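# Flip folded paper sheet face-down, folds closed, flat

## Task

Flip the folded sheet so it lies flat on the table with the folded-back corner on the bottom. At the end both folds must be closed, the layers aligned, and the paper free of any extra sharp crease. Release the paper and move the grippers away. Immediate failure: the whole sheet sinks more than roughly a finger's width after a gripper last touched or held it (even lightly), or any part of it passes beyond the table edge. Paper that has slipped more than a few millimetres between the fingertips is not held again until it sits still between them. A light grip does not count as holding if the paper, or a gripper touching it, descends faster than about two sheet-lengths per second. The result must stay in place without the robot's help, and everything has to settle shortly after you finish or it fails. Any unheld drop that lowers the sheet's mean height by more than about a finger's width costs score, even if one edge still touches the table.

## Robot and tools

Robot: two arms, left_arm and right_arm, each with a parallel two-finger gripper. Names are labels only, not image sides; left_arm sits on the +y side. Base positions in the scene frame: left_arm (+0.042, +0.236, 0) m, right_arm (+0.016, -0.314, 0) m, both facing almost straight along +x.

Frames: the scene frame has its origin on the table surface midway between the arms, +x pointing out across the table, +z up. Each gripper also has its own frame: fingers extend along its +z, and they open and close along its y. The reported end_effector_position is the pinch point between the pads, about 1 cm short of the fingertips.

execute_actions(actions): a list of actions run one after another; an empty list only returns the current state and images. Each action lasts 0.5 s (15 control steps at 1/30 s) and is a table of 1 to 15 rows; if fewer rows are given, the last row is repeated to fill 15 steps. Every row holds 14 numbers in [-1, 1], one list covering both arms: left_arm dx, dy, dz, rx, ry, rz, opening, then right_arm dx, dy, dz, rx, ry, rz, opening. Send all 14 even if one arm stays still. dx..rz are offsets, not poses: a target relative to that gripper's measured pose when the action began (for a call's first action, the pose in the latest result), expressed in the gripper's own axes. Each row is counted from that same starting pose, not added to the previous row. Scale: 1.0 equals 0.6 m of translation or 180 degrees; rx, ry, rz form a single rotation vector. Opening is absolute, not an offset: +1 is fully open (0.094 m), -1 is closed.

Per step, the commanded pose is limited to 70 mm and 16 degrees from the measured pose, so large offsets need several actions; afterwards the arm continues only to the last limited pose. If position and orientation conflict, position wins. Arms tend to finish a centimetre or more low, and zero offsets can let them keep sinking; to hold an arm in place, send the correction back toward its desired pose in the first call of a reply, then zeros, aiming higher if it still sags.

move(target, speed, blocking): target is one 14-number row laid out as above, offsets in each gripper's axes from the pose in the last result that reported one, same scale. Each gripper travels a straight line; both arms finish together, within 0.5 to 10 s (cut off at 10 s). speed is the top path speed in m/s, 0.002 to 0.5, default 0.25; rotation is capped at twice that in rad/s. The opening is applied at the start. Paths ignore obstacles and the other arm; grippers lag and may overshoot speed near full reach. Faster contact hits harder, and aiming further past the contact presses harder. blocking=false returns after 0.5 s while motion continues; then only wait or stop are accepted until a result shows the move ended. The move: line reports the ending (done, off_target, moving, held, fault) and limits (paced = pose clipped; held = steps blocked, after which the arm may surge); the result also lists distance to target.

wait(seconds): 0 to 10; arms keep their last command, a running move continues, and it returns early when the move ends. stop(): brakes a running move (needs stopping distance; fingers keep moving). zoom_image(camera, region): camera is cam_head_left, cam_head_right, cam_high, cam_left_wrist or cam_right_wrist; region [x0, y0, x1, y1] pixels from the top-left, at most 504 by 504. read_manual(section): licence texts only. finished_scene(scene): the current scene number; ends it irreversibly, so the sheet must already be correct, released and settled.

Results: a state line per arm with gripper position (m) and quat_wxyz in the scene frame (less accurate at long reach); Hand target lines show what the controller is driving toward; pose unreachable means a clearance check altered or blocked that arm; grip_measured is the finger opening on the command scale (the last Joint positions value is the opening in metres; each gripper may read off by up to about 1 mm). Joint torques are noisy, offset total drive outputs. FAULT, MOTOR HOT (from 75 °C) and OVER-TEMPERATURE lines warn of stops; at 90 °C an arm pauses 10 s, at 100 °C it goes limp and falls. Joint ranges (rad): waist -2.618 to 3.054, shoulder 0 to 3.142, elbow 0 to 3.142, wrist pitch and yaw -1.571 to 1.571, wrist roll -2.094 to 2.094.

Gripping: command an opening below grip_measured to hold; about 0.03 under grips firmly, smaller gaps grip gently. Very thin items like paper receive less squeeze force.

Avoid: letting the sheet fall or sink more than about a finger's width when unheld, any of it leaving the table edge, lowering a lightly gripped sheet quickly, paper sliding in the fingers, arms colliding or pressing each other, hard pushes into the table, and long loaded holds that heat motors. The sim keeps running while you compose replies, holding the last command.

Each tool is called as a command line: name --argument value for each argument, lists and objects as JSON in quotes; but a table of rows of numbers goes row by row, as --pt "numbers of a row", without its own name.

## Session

execute_actions --actions '[]'

Scene clock: 0.00 s.
left_arm: end_effector_position=(+0.4212, +0.2260, +0.4048) grip_measured=+1.000 end_effector_quat_wxyz=(+0.704, +0.002, +0.710, -0.014) | right_arm: end_effector_position=(+0.4013, -0.3185, +0.4039) grip_measured=+1.000 end_effector_quat_wxyz=(+0.704, +0.004, +0.710, -0.003)
Joint positions: left_arm=[ 0.001  1.039  1.043 -0.013 -0.011 -0.017  0.094] | right_arm=[-0.01   1.061  1.05   0.002 -0.008  0.002  0.094]
Joint velocities: left_arm=[ 0.007 -0.002  0.012 -0.037 -0.007 -0.051  0.   ] | right_arm=[ 0.002 -0.017 -0.022 -0.007  0.051  0.051  0.   ]
Joint torques (N m, as the arm reports them, + toward a larger angle): no reading
Motor temperatures (°C, as the motors report them): left_arm=[23 25 25 24 25 26] | right_arm=[23 25 27 26 23 24]
Hand target (left_arm): +0.419, +0.226, +0.407; +0.704, +0.002, +0.711, -0.015
Hand target (right_arm): +0.399, -0.318, +0.408; +0.706, +0.004, +0.708, -0.002

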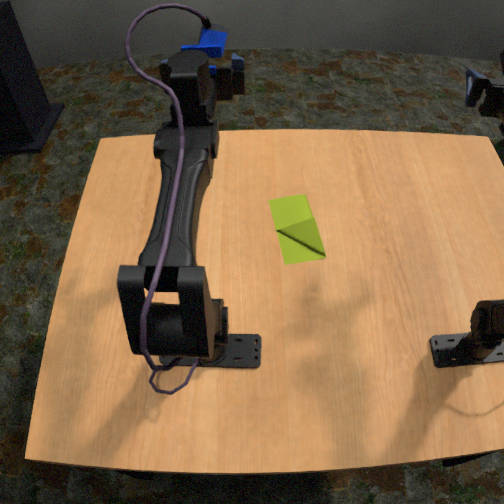

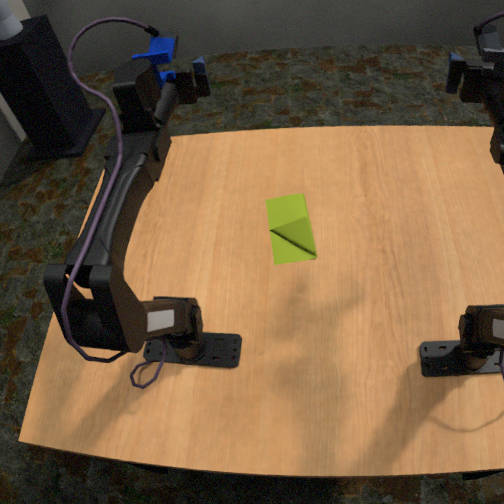

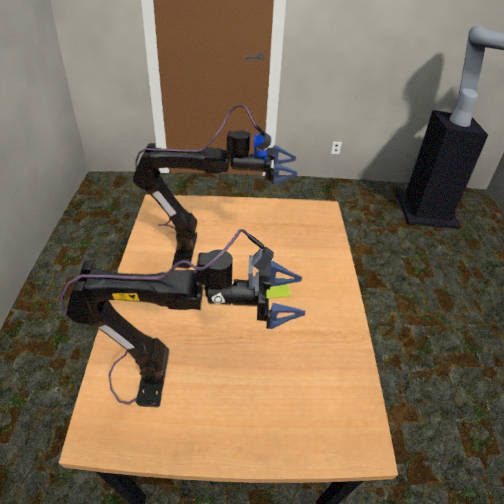

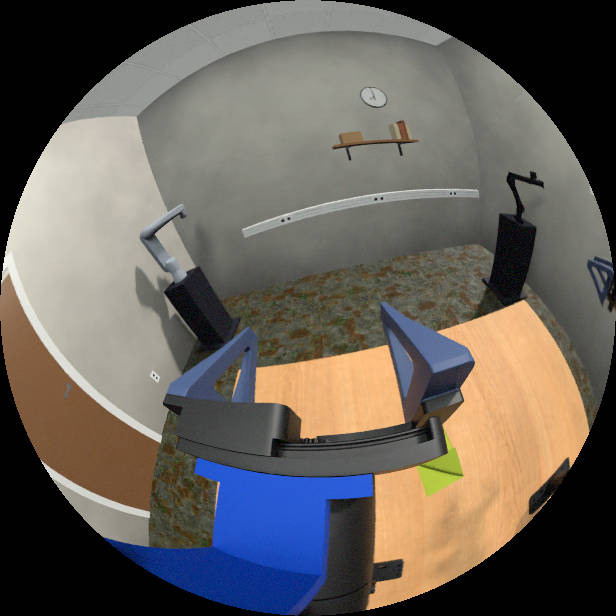

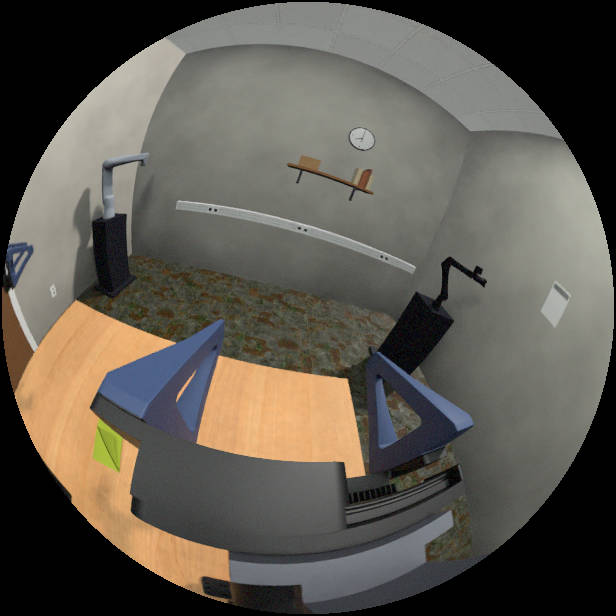

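move --target '[0.63,-0.245,-0.085,-0.016,0.344,-0.308,-1,0.605,0.488,-0.125,-0.215,0.465,0.215,-0.06]' --speed 0.35

Scene clock: 5.63 s.
left_arm: end_effector_position=(+0.3699, +0.0834, +0.0336) grip_measured=-0.989 end_effector_quat_wxyz=(+0.180, -0.324, +0.881, -0.295) | right_arm: end_effector_position=(+0.3218, -0.0329, +0.0318) grip_measured=-0.059 end_effector_quat_wxyz=(-0.009, +0.018, +0.912, +0.409)
Joint positions: left_arm=[-0.298  1.535  0.616  0.026  0.216 -1.115  0.001] | right_arm=[ 0.455  1.917  1.023 -0.227 -0.738  0.665  0.044]
Joint velocities: left_arm=[-0.007 -0.012  0.007 -0.066 -0.051 -0.066  0.   ] | right_arm=[0.012 0.002 0.012 0.007 0.037 0.022 0.   ]
Joint torques (N m, as the arm reports them, + toward a larger angle): left_arm=[-0.42 -5.23  5.57  1.69  0.12 -0.05] | right_arm=[ 0.71 -8.93  7.06  1.46 -0.42  0.08]
Motor temperatures (°C, as the motors report them): left_arm=[23 25 26 25 25 26] | right_arm=[23 25 28 27 23 24]
Hand target (left_arm): +0.365, +0.082, +0.028; +0.172, -0.324, +0.882, -0.295
Hand target (right_arm): +0.326, -0.025, +0.041; -0.002, +0.009, +0.907, +0.420
Off the commanded pose (left_arm): 0.012 m, 2 deg.
Off the commanded pose (right_arm): 0.014 m, 2 deg.
move: off_target (left_arm, right_arm)

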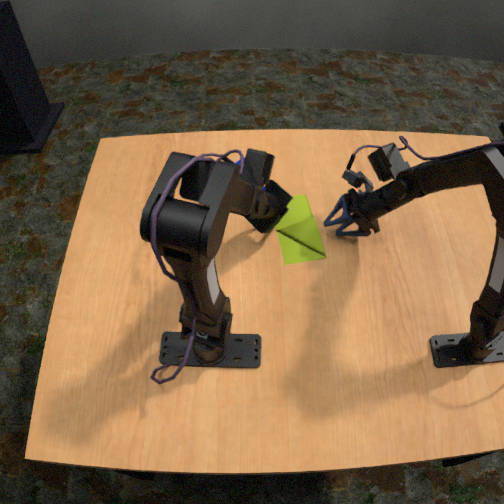

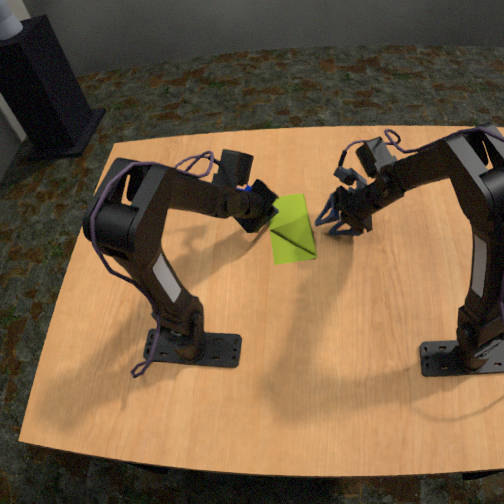

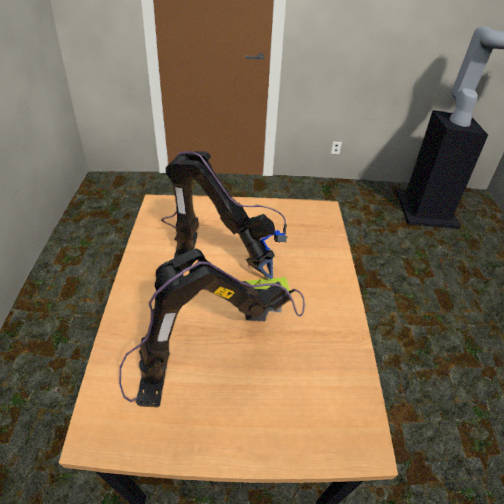

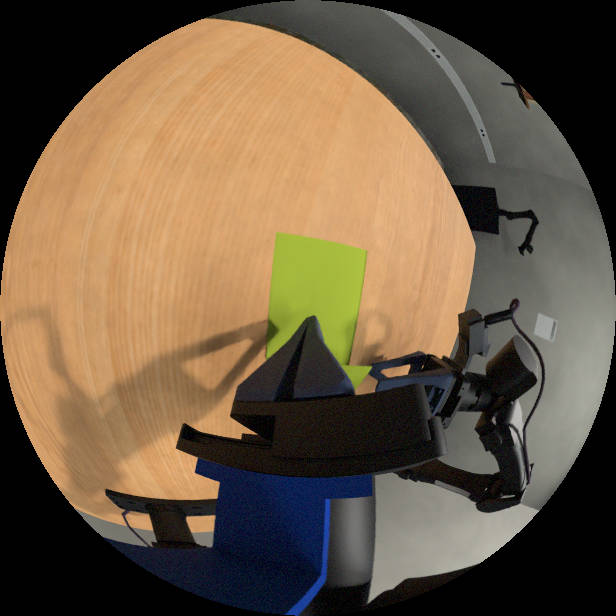

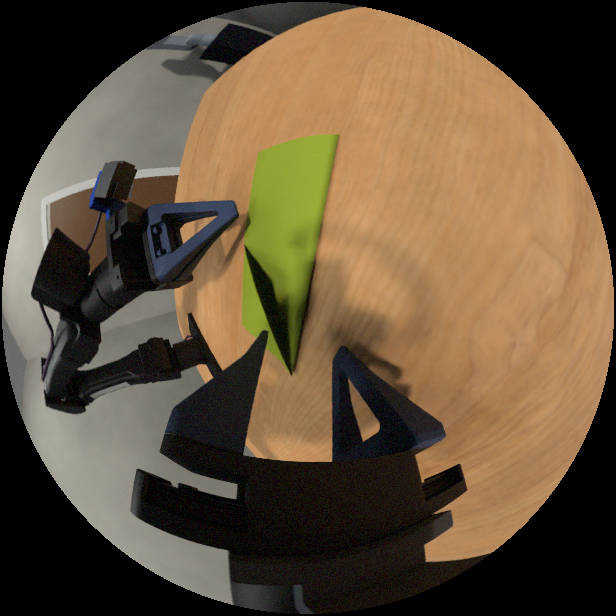

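move --target '[0,0.048,0.042,0,0,0,-1,0,0.012,0.049,0,0,0,0.1]' --speed 0.05

move --target '[0.004,0.024,0.012,-0.015,0,0,-1,0,0.024,0.052,0,0,0,0.1]' --speed 0.022

zoom_image --camera "cam_right_wrist" --region '[200,170,480,450]'

Scene clock: 9.73 s.
left_arm: end_effector_position=(+0.3799, +0.0840, +0.0118) grip_measured=-0.990 end_effector_quat_wxyz=(+0.195, -0.320, +0.873, -0.312) | right_arm: end_effector_position=(+0.3222, -0.0071, +0.0273) grip_measured=+0.099 end_effector_quat_wxyz=(-0.003, +0.011, +0.907, +0.422)
Joint positions: left_arm=[-0.278  1.642  0.564  0.229  0.234 -1.106  0.   ] | right_arm=[ 0.513  1.959  1.031 -0.115 -0.73   0.737  0.052]
Joint velocities: left_arm=[ 0.007 -0.002 -0.002  0.022  0.022 -0.022 -0.001] | right_arm=[ 0.017  0.012  0.002  0.037  0.022 -0.007 -0.   ]
Joint torques (N m, as the arm reports them, + toward a larger angle): left_arm=[ 0.63 -4.75  4.25  1.55  0.07  0.15] | right_arm=[ 0.82 -7.34  6.43  1.35 -0.03  0.1 ]
Motor temperatures (°C, as the motors report them): left_arm=[23 26 26 26 25 26] | right_arm=[23 27 28 28 23 24]
Hand target (left_arm): +0.370, +0.091, -0.003; +0.180, -0.324, +0.881, -0.295
Hand target (right_arm): +0.322, -0.007, +0.017; -0.009, +0.018, +0.913, +0.408
Off the commanded pose (left_arm): 0.020 m, 3 deg.
Off the commanded pose (right_arm): 0.010 m, 2 deg.
move: off_target (left_arm)

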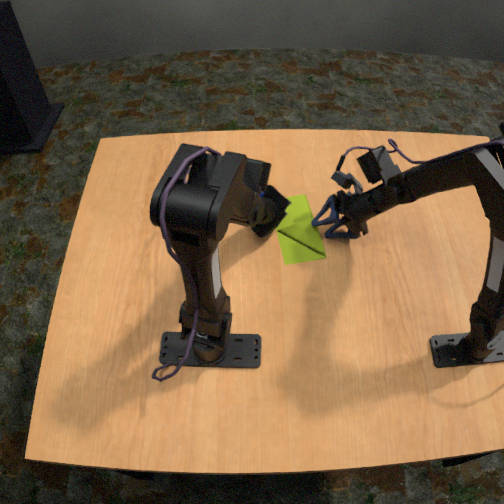

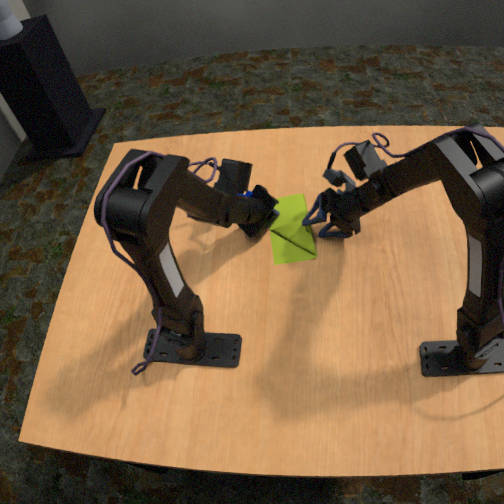

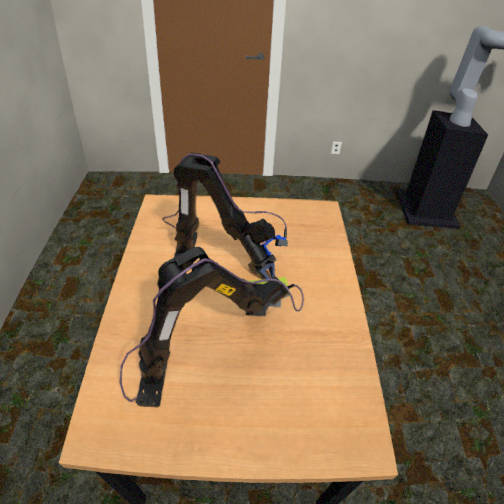

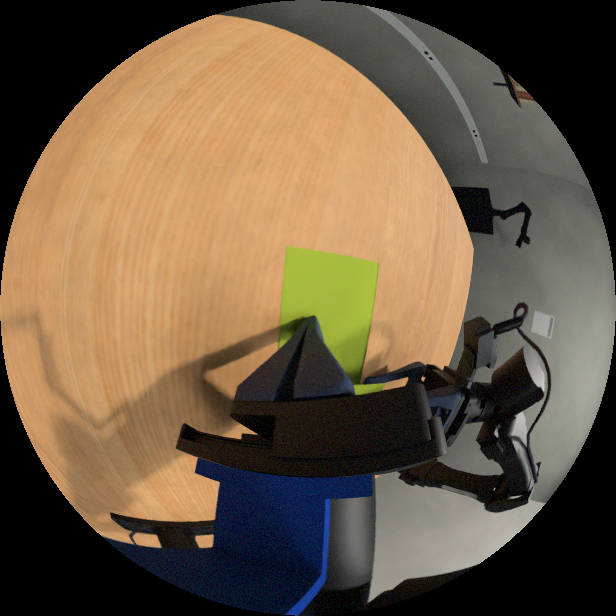

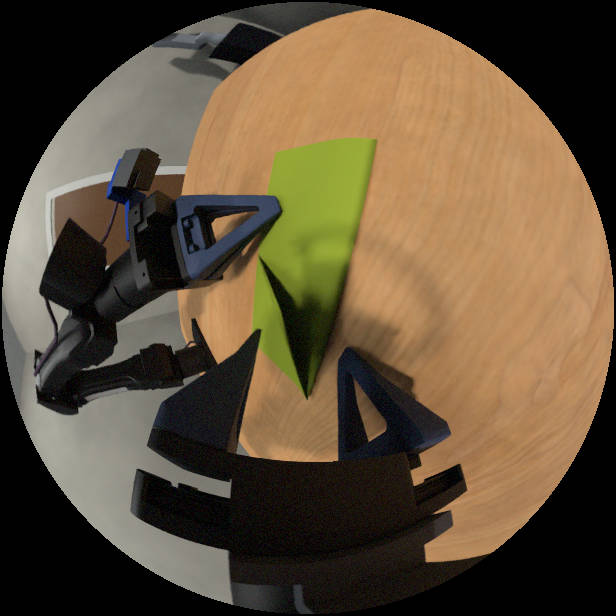

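Scene clock: 11.57 s.
left_arm: end_effector_position=(+0.3828, +0.0831, +0.0115) grip_measured=-0.990 end_effector_quat_wxyz=(+0.199, -0.319, +0.871, -0.315) | right_arm: end_effector_position=(+0.3239, +0.0244, +0.0279) grip_measured=+0.099 end_effector_quat_wxyz=(+0.004, +0.005, +0.901, +0.435)
Joint positions: left_arm=[-0.278  1.653  0.564  0.251  0.234 -1.106  0.   ] | right_arm=[ 0.581  2.006  1.07  -0.025 -0.708  0.818  0.052]
Joint velocities: left_arm=[ 0.012 -0.007  0.002  0.051 -0.066 -0.007  0.   ] | right_arm=[ 0.002 -0.007  0.002 -0.022 -0.051 -0.007 -0.001]
Joint torques (N m, as the arm reports them, + toward a larger angle): left_arm=[-0.28 -4.43  5.67  1.43 -0.12  0.08] | right_arm=[ 0.97 -7.82  6.54  1.48 -0.06  0.03]
Motor temperatures (°C, as the motors report them): left_arm=[23 26 26 26 25 26] | right_arm=[23 27 29 28 23 24]
Hand target (left_arm): +0.375, +0.088, -0.003; +0.188, -0.324, +0.880, -0.291
Hand target (right_arm): +0.323, +0.026, +0.018; -0.002, +0.011, +0.907, +0.422
Off the commanded pose (left_arm): 0.017 m, 3 deg.
Off the commanded pose (right_arm): 0.010 m, 2 deg.
move: off_target (left_arm)

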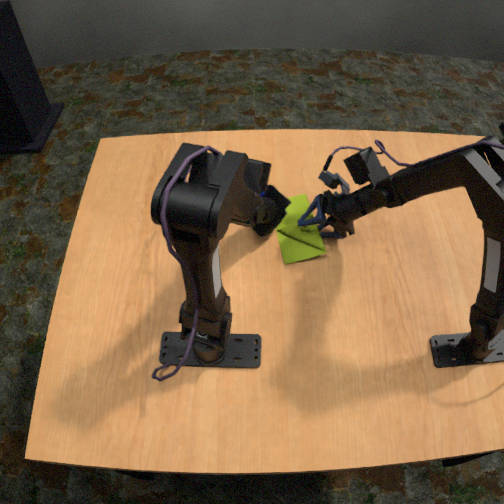

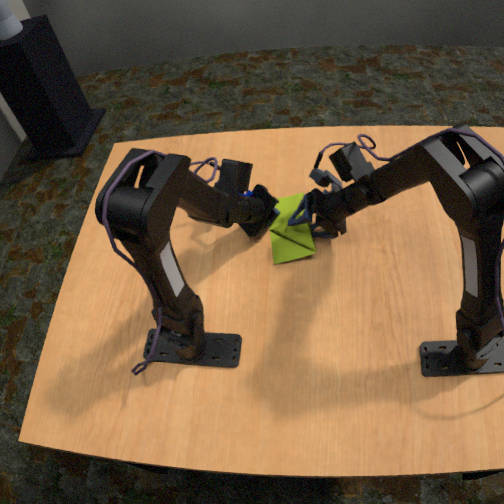

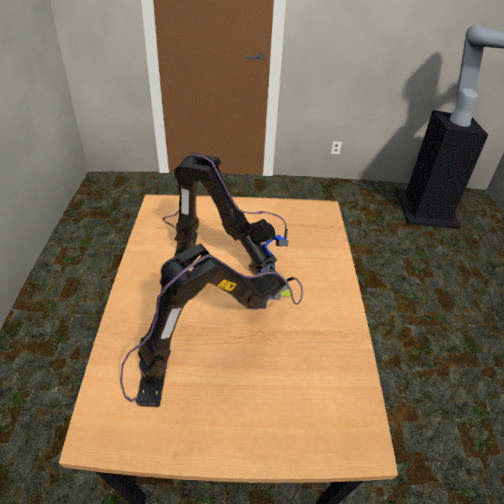

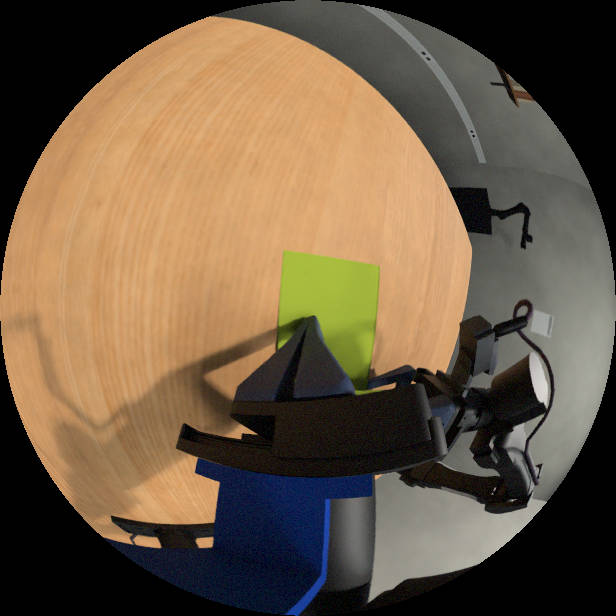

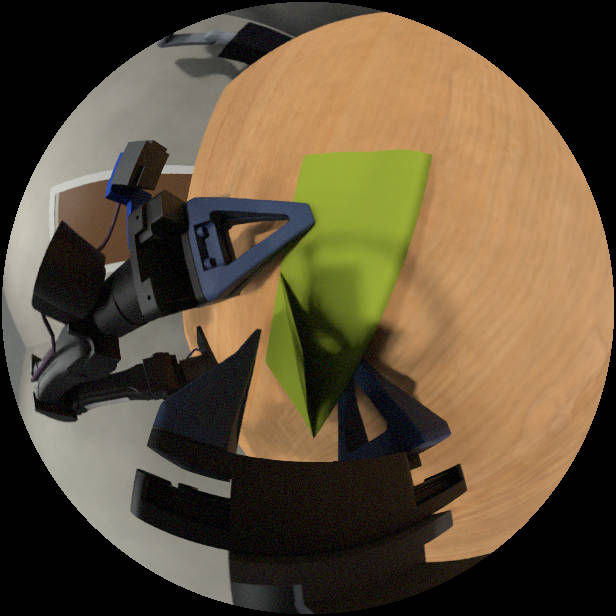

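Region (200, 170, 480, 450) of cam_right_wrist's 616x616 image, scaled by 1.800, with more detail than that image has.

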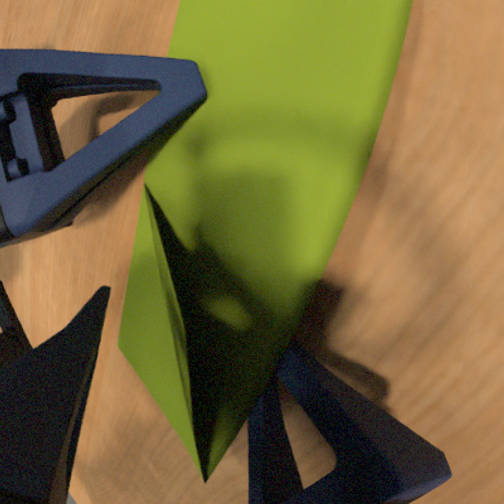

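execute_actions --actions '[[[0.004,0.024,0.012,-0.015,0,0,-1,0,0,0,0,0,0,-0.1]],[[0.004,0.024,0.012,-0.015,0,0,-1,0,0,0,-0.02,0,0,-0.3]],[[-0.01,-0.02,-0.04,0,0,0,-1,0,0,0,-0.02,0,0,-0.5]],[[-0.05,0,-0.06,0,0,0,-1,0,0,0,0,0,0,-0.7]],[[-0.05,0,-0.07,0,0,0,-1,0,0,0,0,0,0,-0.85]],[[-0.07,0,-0.04,0,0,0,-1,0,0,0,0,0,0,-1]]]'

zoom_image --camera "cam_head_left" --region '[240,165,360,285]'

Scene clock: 17.13 s.
left_arm: end_effector_position=(+0.3951, +0.2078, +0.1087) grip_measured=-0.990 end_effector_quat_wxyz=(+0.224, -0.348, +0.853, -0.318) | right_arm: end_effector_position=(+0.3255, +0.0299, +0.0360) grip_measured=-0.981 end_effector_quat_wxyz=(+0.016, -0.006, +0.874, +0.485)
Joint positions: left_arm=[ 0.195  1.381  0.78  -0.314  0.498 -0.788  0.   ] | right_arm=[ 0.567  2.012  1.008  0.159 -0.785  0.86   0.001]
Joint velocities: left_arm=[ 0.002  0.032 -0.022 -0.125  0.022  0.007 -0.001] | right_arm=[-0.012 -0.002  0.012 -0.066 -0.037 -0.051 -0.002]
Joint torques (N m, as the arm reports them, + toward a larger angle): left_arm=[-0.16 -4.44  8.92  1.38  0.29  0.13] | right_arm=[ 0.11 -9.39  5.6   1.73 -0.27  0.06]
Motor temperatures (°C, as the motors report them): left_arm=[23 26 27 26 25 26] | right_arm=[23 29 29 28 23 24]
Hand target (left_arm): +0.394, +0.204, +0.109; +0.214, -0.339, +0.858, -0.320
Hand target (right_arm): +0.326, +0.030, +0.036; +0.016, -0.006, +0.874, +0.485
Off the commanded pose (left_arm): 0.003 m, 2 deg.
Off the commanded pose (right_arm): 0.000 m, 0 deg.

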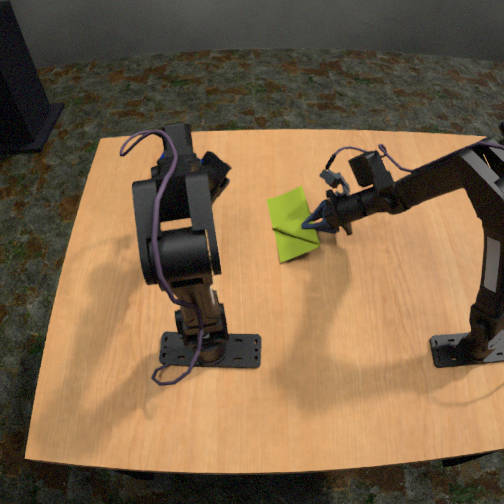

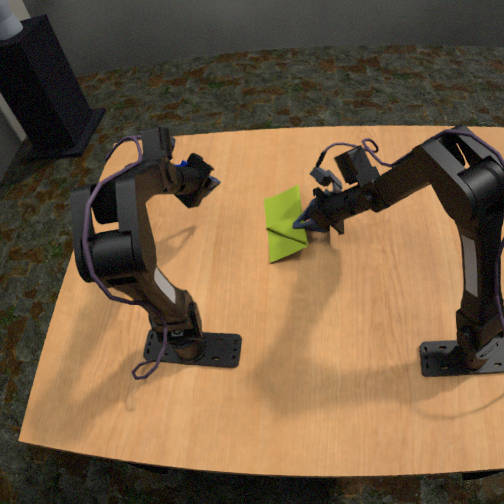

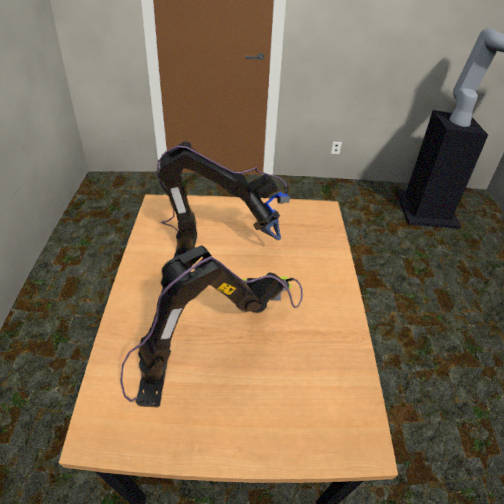

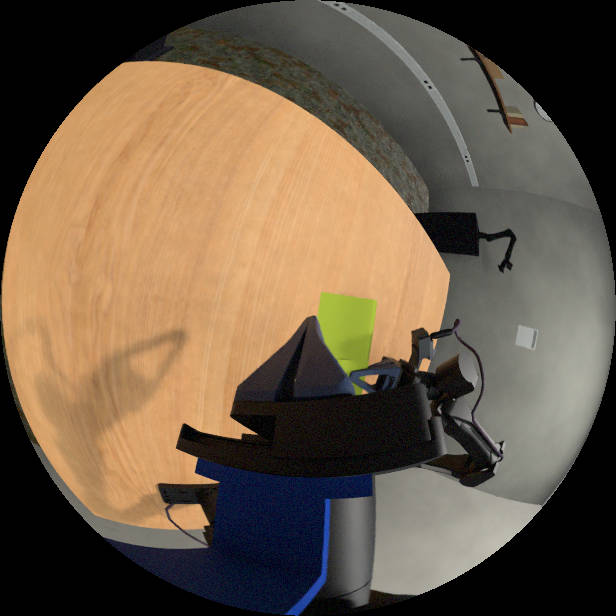

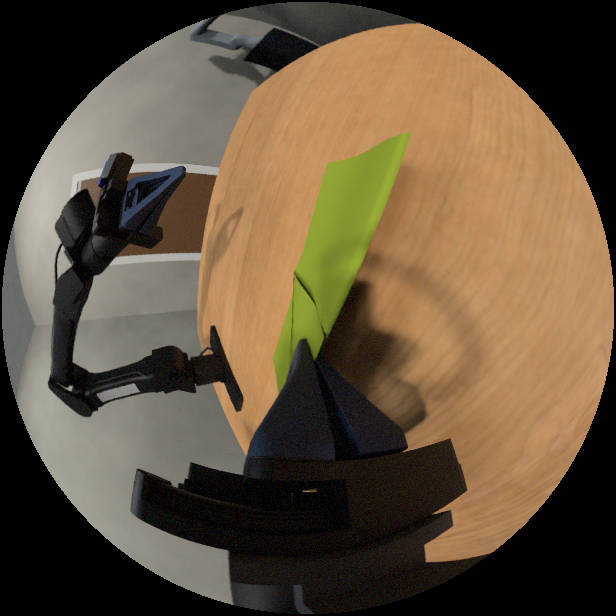

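Region (240, 165, 360, 285) of cam_head_left's 504x504 image, scaled by 4.200, with more detail than that image has.

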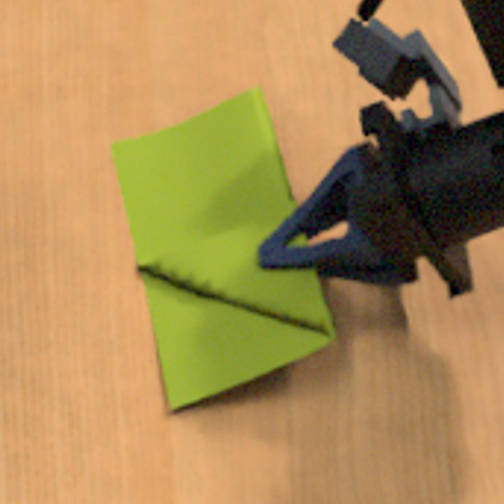

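move --target '[-0.09,0.04,-0.12,0,0,0,-1,-0.07,0.19,-0.1,0,-0.14,0.07,-1]' --speed 0.16

move --target '[0,0,0,0,0,0,-1,0,0,0.03,0,0,-0.955,-1]' --speed 0.5

Scene clock: 21.60 s.
left_arm: end_effector_position=(+0.3745, +0.2862, +0.1456) grip_measured=-0.990 end_effector_quat_wxyz=(+0.222, -0.353, +0.853, -0.315) | right_arm: end_effector_position=(+0.3636, +0.0371, +0.1528) grip_measured=-0.981 end_effector_quat_wxyz=(+0.149, +0.196, +0.849, +0.468)
Joint positions: left_arm=[ 0.513  1.397  0.978 -0.679  0.661 -0.471  0.   ] | right_arm=[ 0.689  1.709  1.076  0.06  -0.3    1.3    0.001]
Joint velocities: left_arm=[-0.027  0.012 -0.002 -0.007  0.037  0.007 -0.   ] | right_arm=[ 0.007 -0.007 -0.002  0.022  0.11  -0.007 -0.001]
Joint torques (N m, as the arm reports them, + toward a larger angle): left_arm=[ 0.49 -4.42  9.45  1.06  0.38  0.13] | right_arm=[ 0.77 -9.33  8.46  1.99 -0.07  0.01]
Motor temperatures (°C, as the motors report them): left_arm=[23 26 27 26 25 26] | right_arm=[23 30 29 28 23 24]
Hand target (left_arm): +0.377, +0.287, +0.151; +0.223, -0.348, +0.853, -0.319
Hand target (right_arm): +0.363, +0.040, +0.166; +0.153, +0.194, +0.846, +0.473
Off the commanded pose (left_arm): 0.006 m, 1 deg.
Off the commanded pose (right_arm): 0.013 m, 1 deg.
move: off_target (right_arm)

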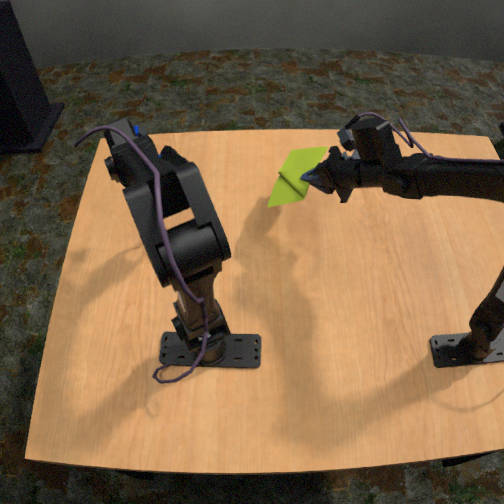

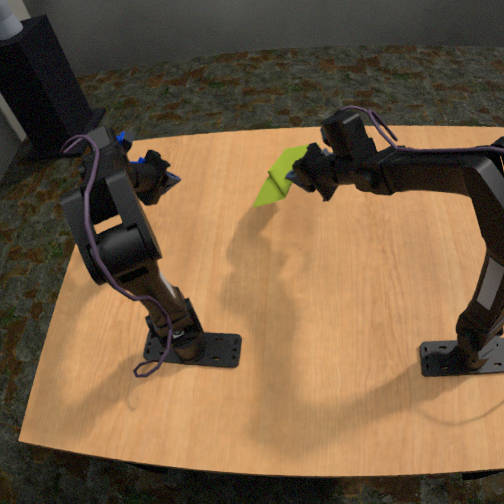

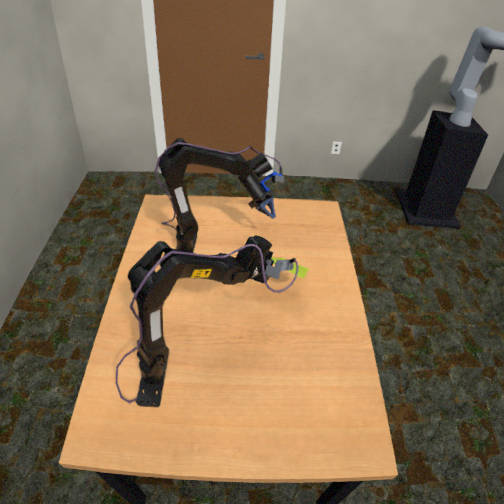

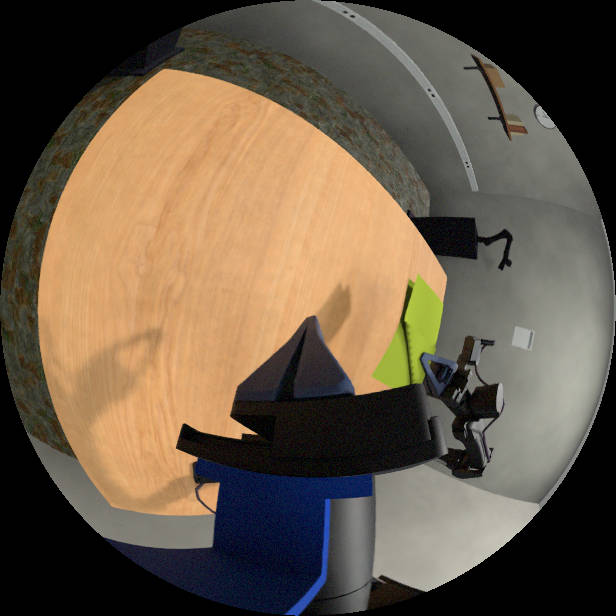

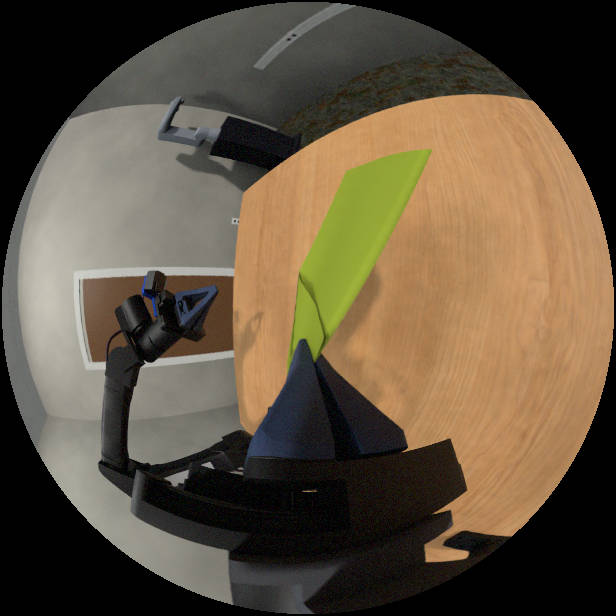

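Scene clock: 25.37 s.
left_arm: end_effector_position=(+0.3745, +0.2862, +0.1456) grip_measured=-0.990 end_effector_quat_wxyz=(+0.222, -0.353, +0.853, -0.315) | right_arm: end_effector_position=(+0.3714, +0.0431, +0.1379) grip_measured=-0.981 end_effector_quat_wxyz=(-0.472, +0.833, -0.265, +0.116)
Joint positions: left_arm=[ 0.513  1.397  0.978 -0.679  0.661 -0.471  0.   ] | right_arm=[ 0.694  1.767  1.089  0.096 -0.284 -1.685  0.001]
Joint velocities: left_arm=[ 0.012  0.012 -0.012  0.095  0.051 -0.022  0.001] | right_arm=[-0.007 -0.007 -0.012  0.022  0.022  0.022 -0.   ]
Joint torques (N m, as the arm reports them, + toward a larger angle): left_arm=[ 0.   -5.18  7.47  1.24  0.29  0.  ] | right_arm=[ 0.81 -8.11  8.2   2.08 -0.11 -0.07]
Motor temperatures (°C, as the motors report them): left_arm=[23 26 27 26 25 26] | right_arm=[23 30 30 29 23 24]
Hand target (left_arm): +0.375, +0.286, +0.146; +0.222, -0.353, +0.853, -0.315
Hand target (right_arm): +0.371, +0.050, +0.143; -0.477, +0.833, -0.256, +0.116
Off the commanded pose (left_arm): 0.000 m, 0 deg.
Off the commanded pose (right_arm): 0.009 m, 1 deg.
move: done

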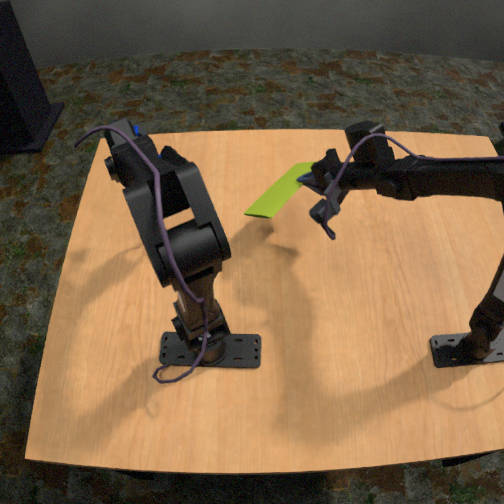

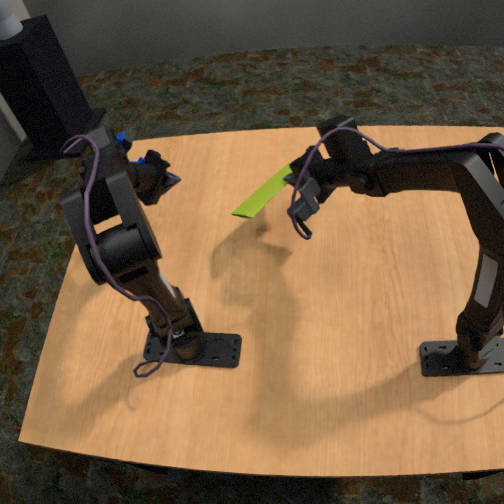

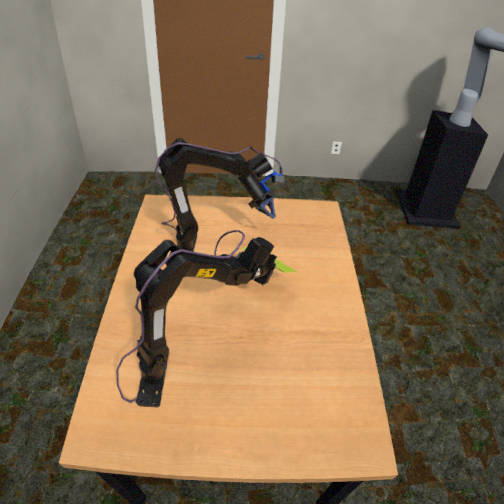

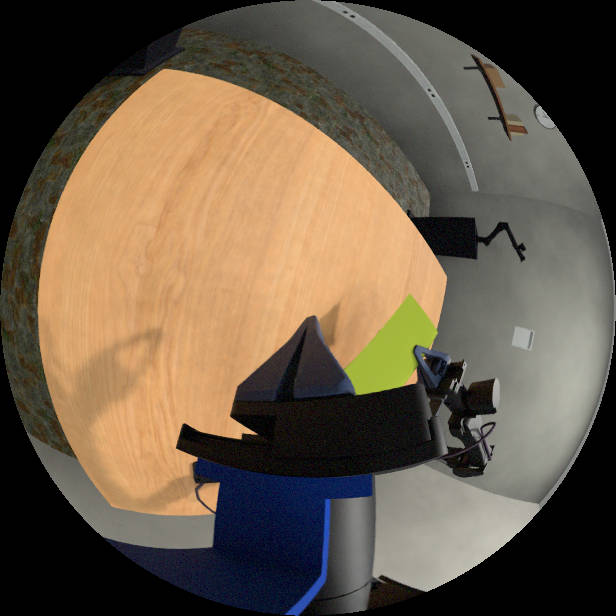

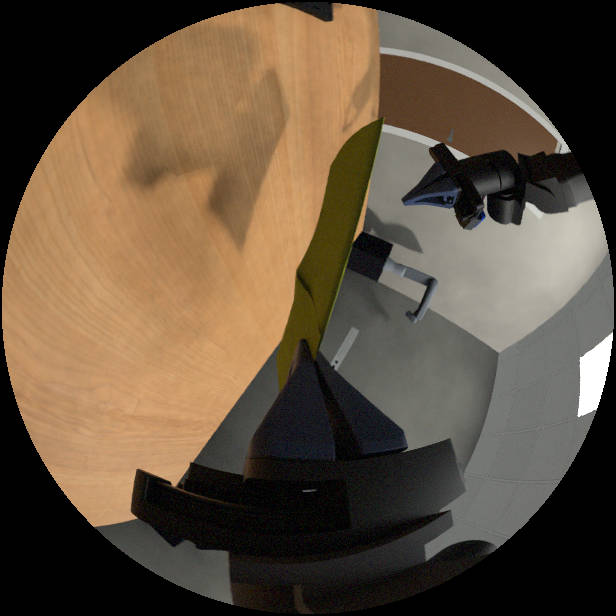

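move --target '[0,0,0,0,0,0,-1,0,0.243,0,0.01,0,-0.015,-1]' --speed 0.07

zoom_image --camera "cam_head_left" --region '[240,170,380,310]'

Scene clock: 29.70 s.
left_arm: end_effector_position=(+0.3745, +0.2862, +0.1456) grip_measured=-0.990 end_effector_quat_wxyz=(+0.222, -0.353, +0.853, -0.315) | right_arm: end_effector_position=(+0.3248, -0.0134, +0.0202) grip_measured=-0.981 end_effector_quat_wxyz=(-0.487, +0.829, -0.242, +0.135)
Joint positions: left_arm=[ 0.513  1.397  0.978 -0.679  0.661 -0.471  0.   ] | right_arm=[ 0.642  1.906  0.573  0.789 -0.33  -1.751  0.001]
Joint velocities: left_arm=[-0.002 -0.022 -0.012 -0.007 -0.051  0.051 -0.   ] | right_arm=[-0.007 -0.007 -0.012 -0.037  0.051 -0.007  0.   ]
Joint torques (N m, as the arm reports them, + toward a larger angle): left_arm=[ 0.01 -5.18  7.46  1.25  0.28 -0.01] | right_arm=[-0.67 -7.27  3.76  2.1  -0.15  0.02]
Motor temperatures (°C, as the motors report them): left_arm=[23 26 27 26 25 26] | right_arm=[23 30 30 29 23 24]
Hand target (left_arm): +0.375, +0.286, +0.146; +0.222, -0.353, +0.853, -0.315
Hand target (right_arm): +0.323, -0.018, +0.015; -0.482, +0.831, -0.244, +0.131
Off the commanded pose (left_arm): 0.000 m, 0 deg.
Off the commanded pose (right_arm): 0.007 m, 1 deg.
move: done

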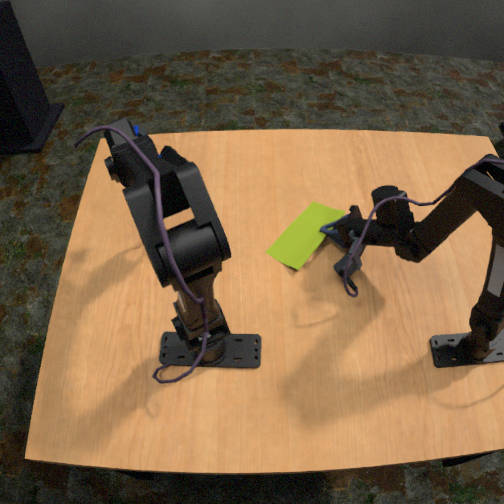

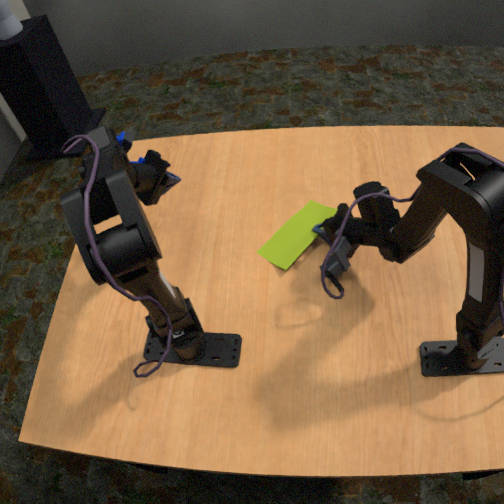

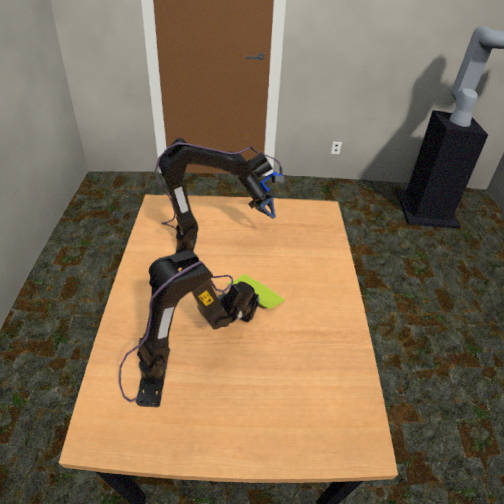

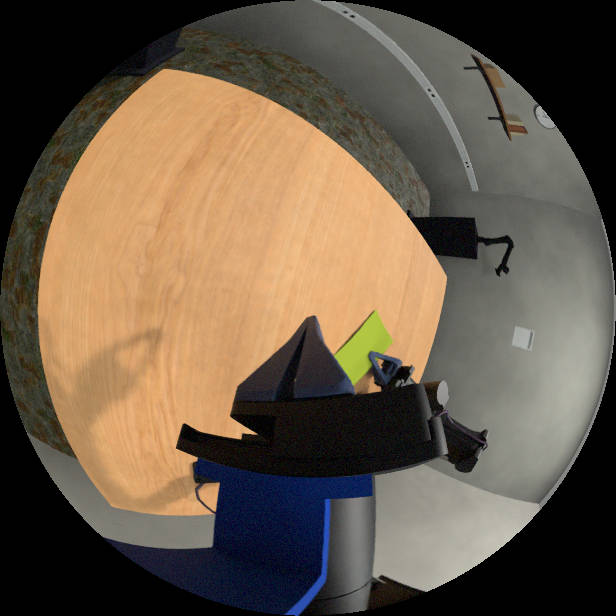

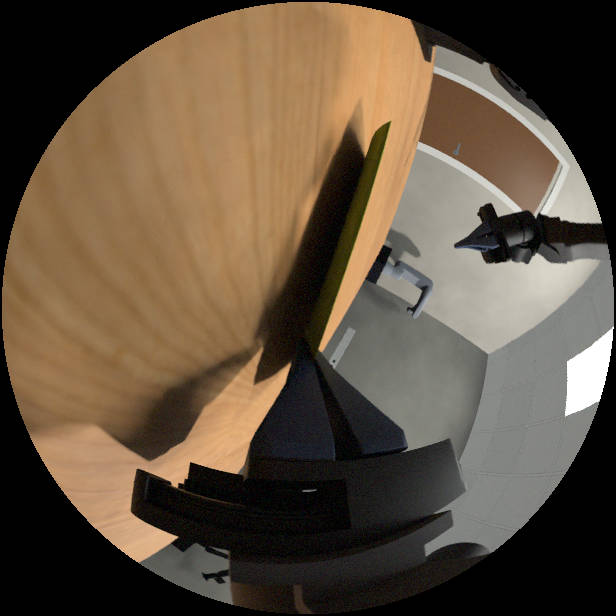

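Region (240, 170, 380, 310) of cam_head_left's 504x504 image, scaled by 3.600, with more detail than that image has.

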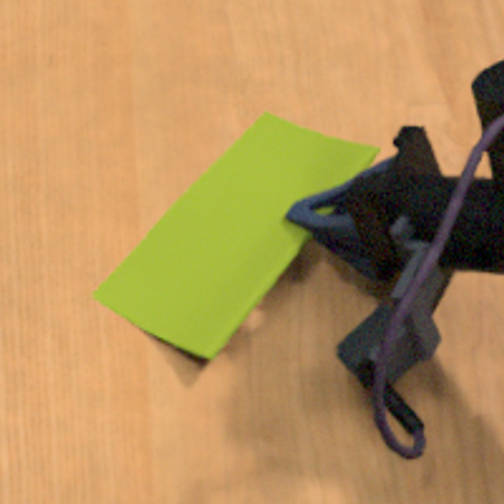

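move --target '[0,0,0,0,0,0,-1,0,0.034,-0.078,-0.07,0,0,-0.55]' --speed 0.08

Scene clock: 32.80 s.
left_arm: end_effector_position=(+0.3745, +0.2862, +0.1456) grip_measured=-0.990 end_effector_quat_wxyz=(+0.222, -0.353, +0.853, -0.315) | right_arm: end_effector_position=(+0.3007, -0.0495, +0.0268) grip_measured=-0.552 end_effector_quat_wxyz=(-0.401, +0.874, -0.252, +0.109)
Joint positions: left_arm=[ 0.513  1.397  0.978 -0.679  0.661 -0.471  0.   ] | right_arm=[ 0.612  1.664  0.573  0.331 -0.313 -1.841  0.021]
Joint velocities: left_arm=[ 0.007 -0.002 -0.007 -0.037  0.022 -0.007  0.   ] | right_arm=[-0.002 -0.007 -0.002 -0.095  0.037  0.007  0.   ]
Joint torques (N m, as the arm reports them, + toward a larger angle): left_arm=[-0.02 -5.16  7.48  1.23  0.28  0.01] | right_arm=[-0.88 -7.91  4.47  1.72 -0.15 -0.05]
Motor temperatures (°C, as the motors report them): left_arm=[23 27 28 26 25 26] | right_arm=[23 31 30 29 23 24]
Hand target (left_arm): +0.375, +0.286, +0.146; +0.222, -0.353, +0.853, -0.315
Hand target (right_arm): +0.298, -0.056, +0.026; -0.393, +0.876, -0.256, +0.107
Off the commanded pose (left_arm): 0.000 m, 0 deg.
Off the commanded pose (right_arm): 0.008 m, 1 deg.
move: done

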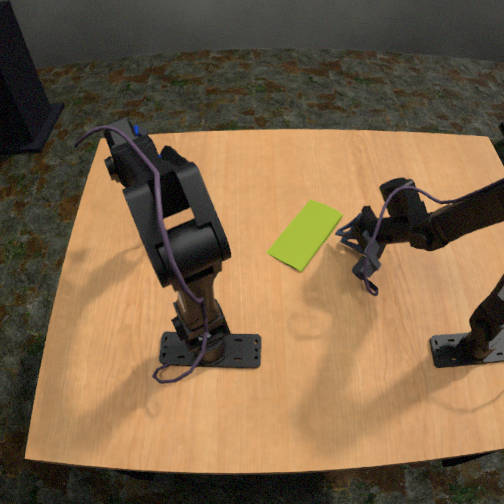

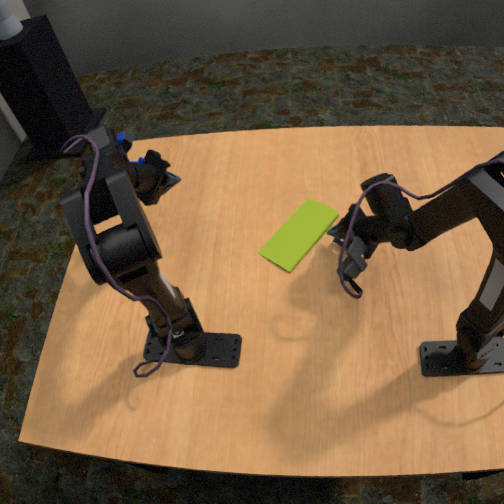

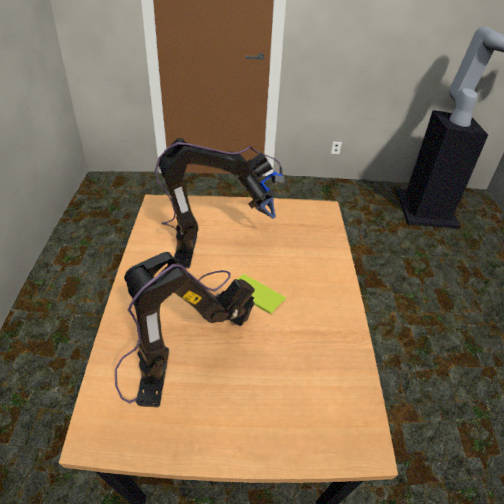

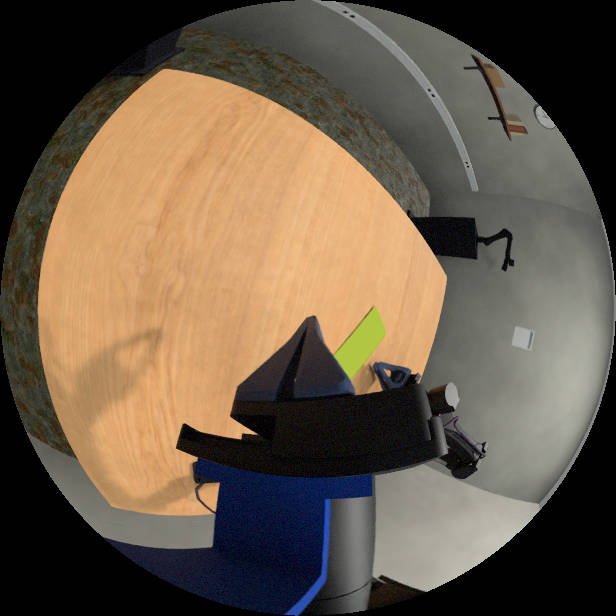

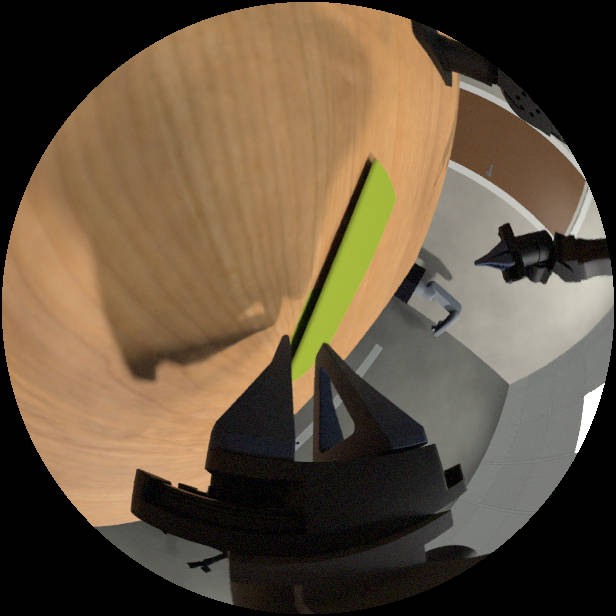

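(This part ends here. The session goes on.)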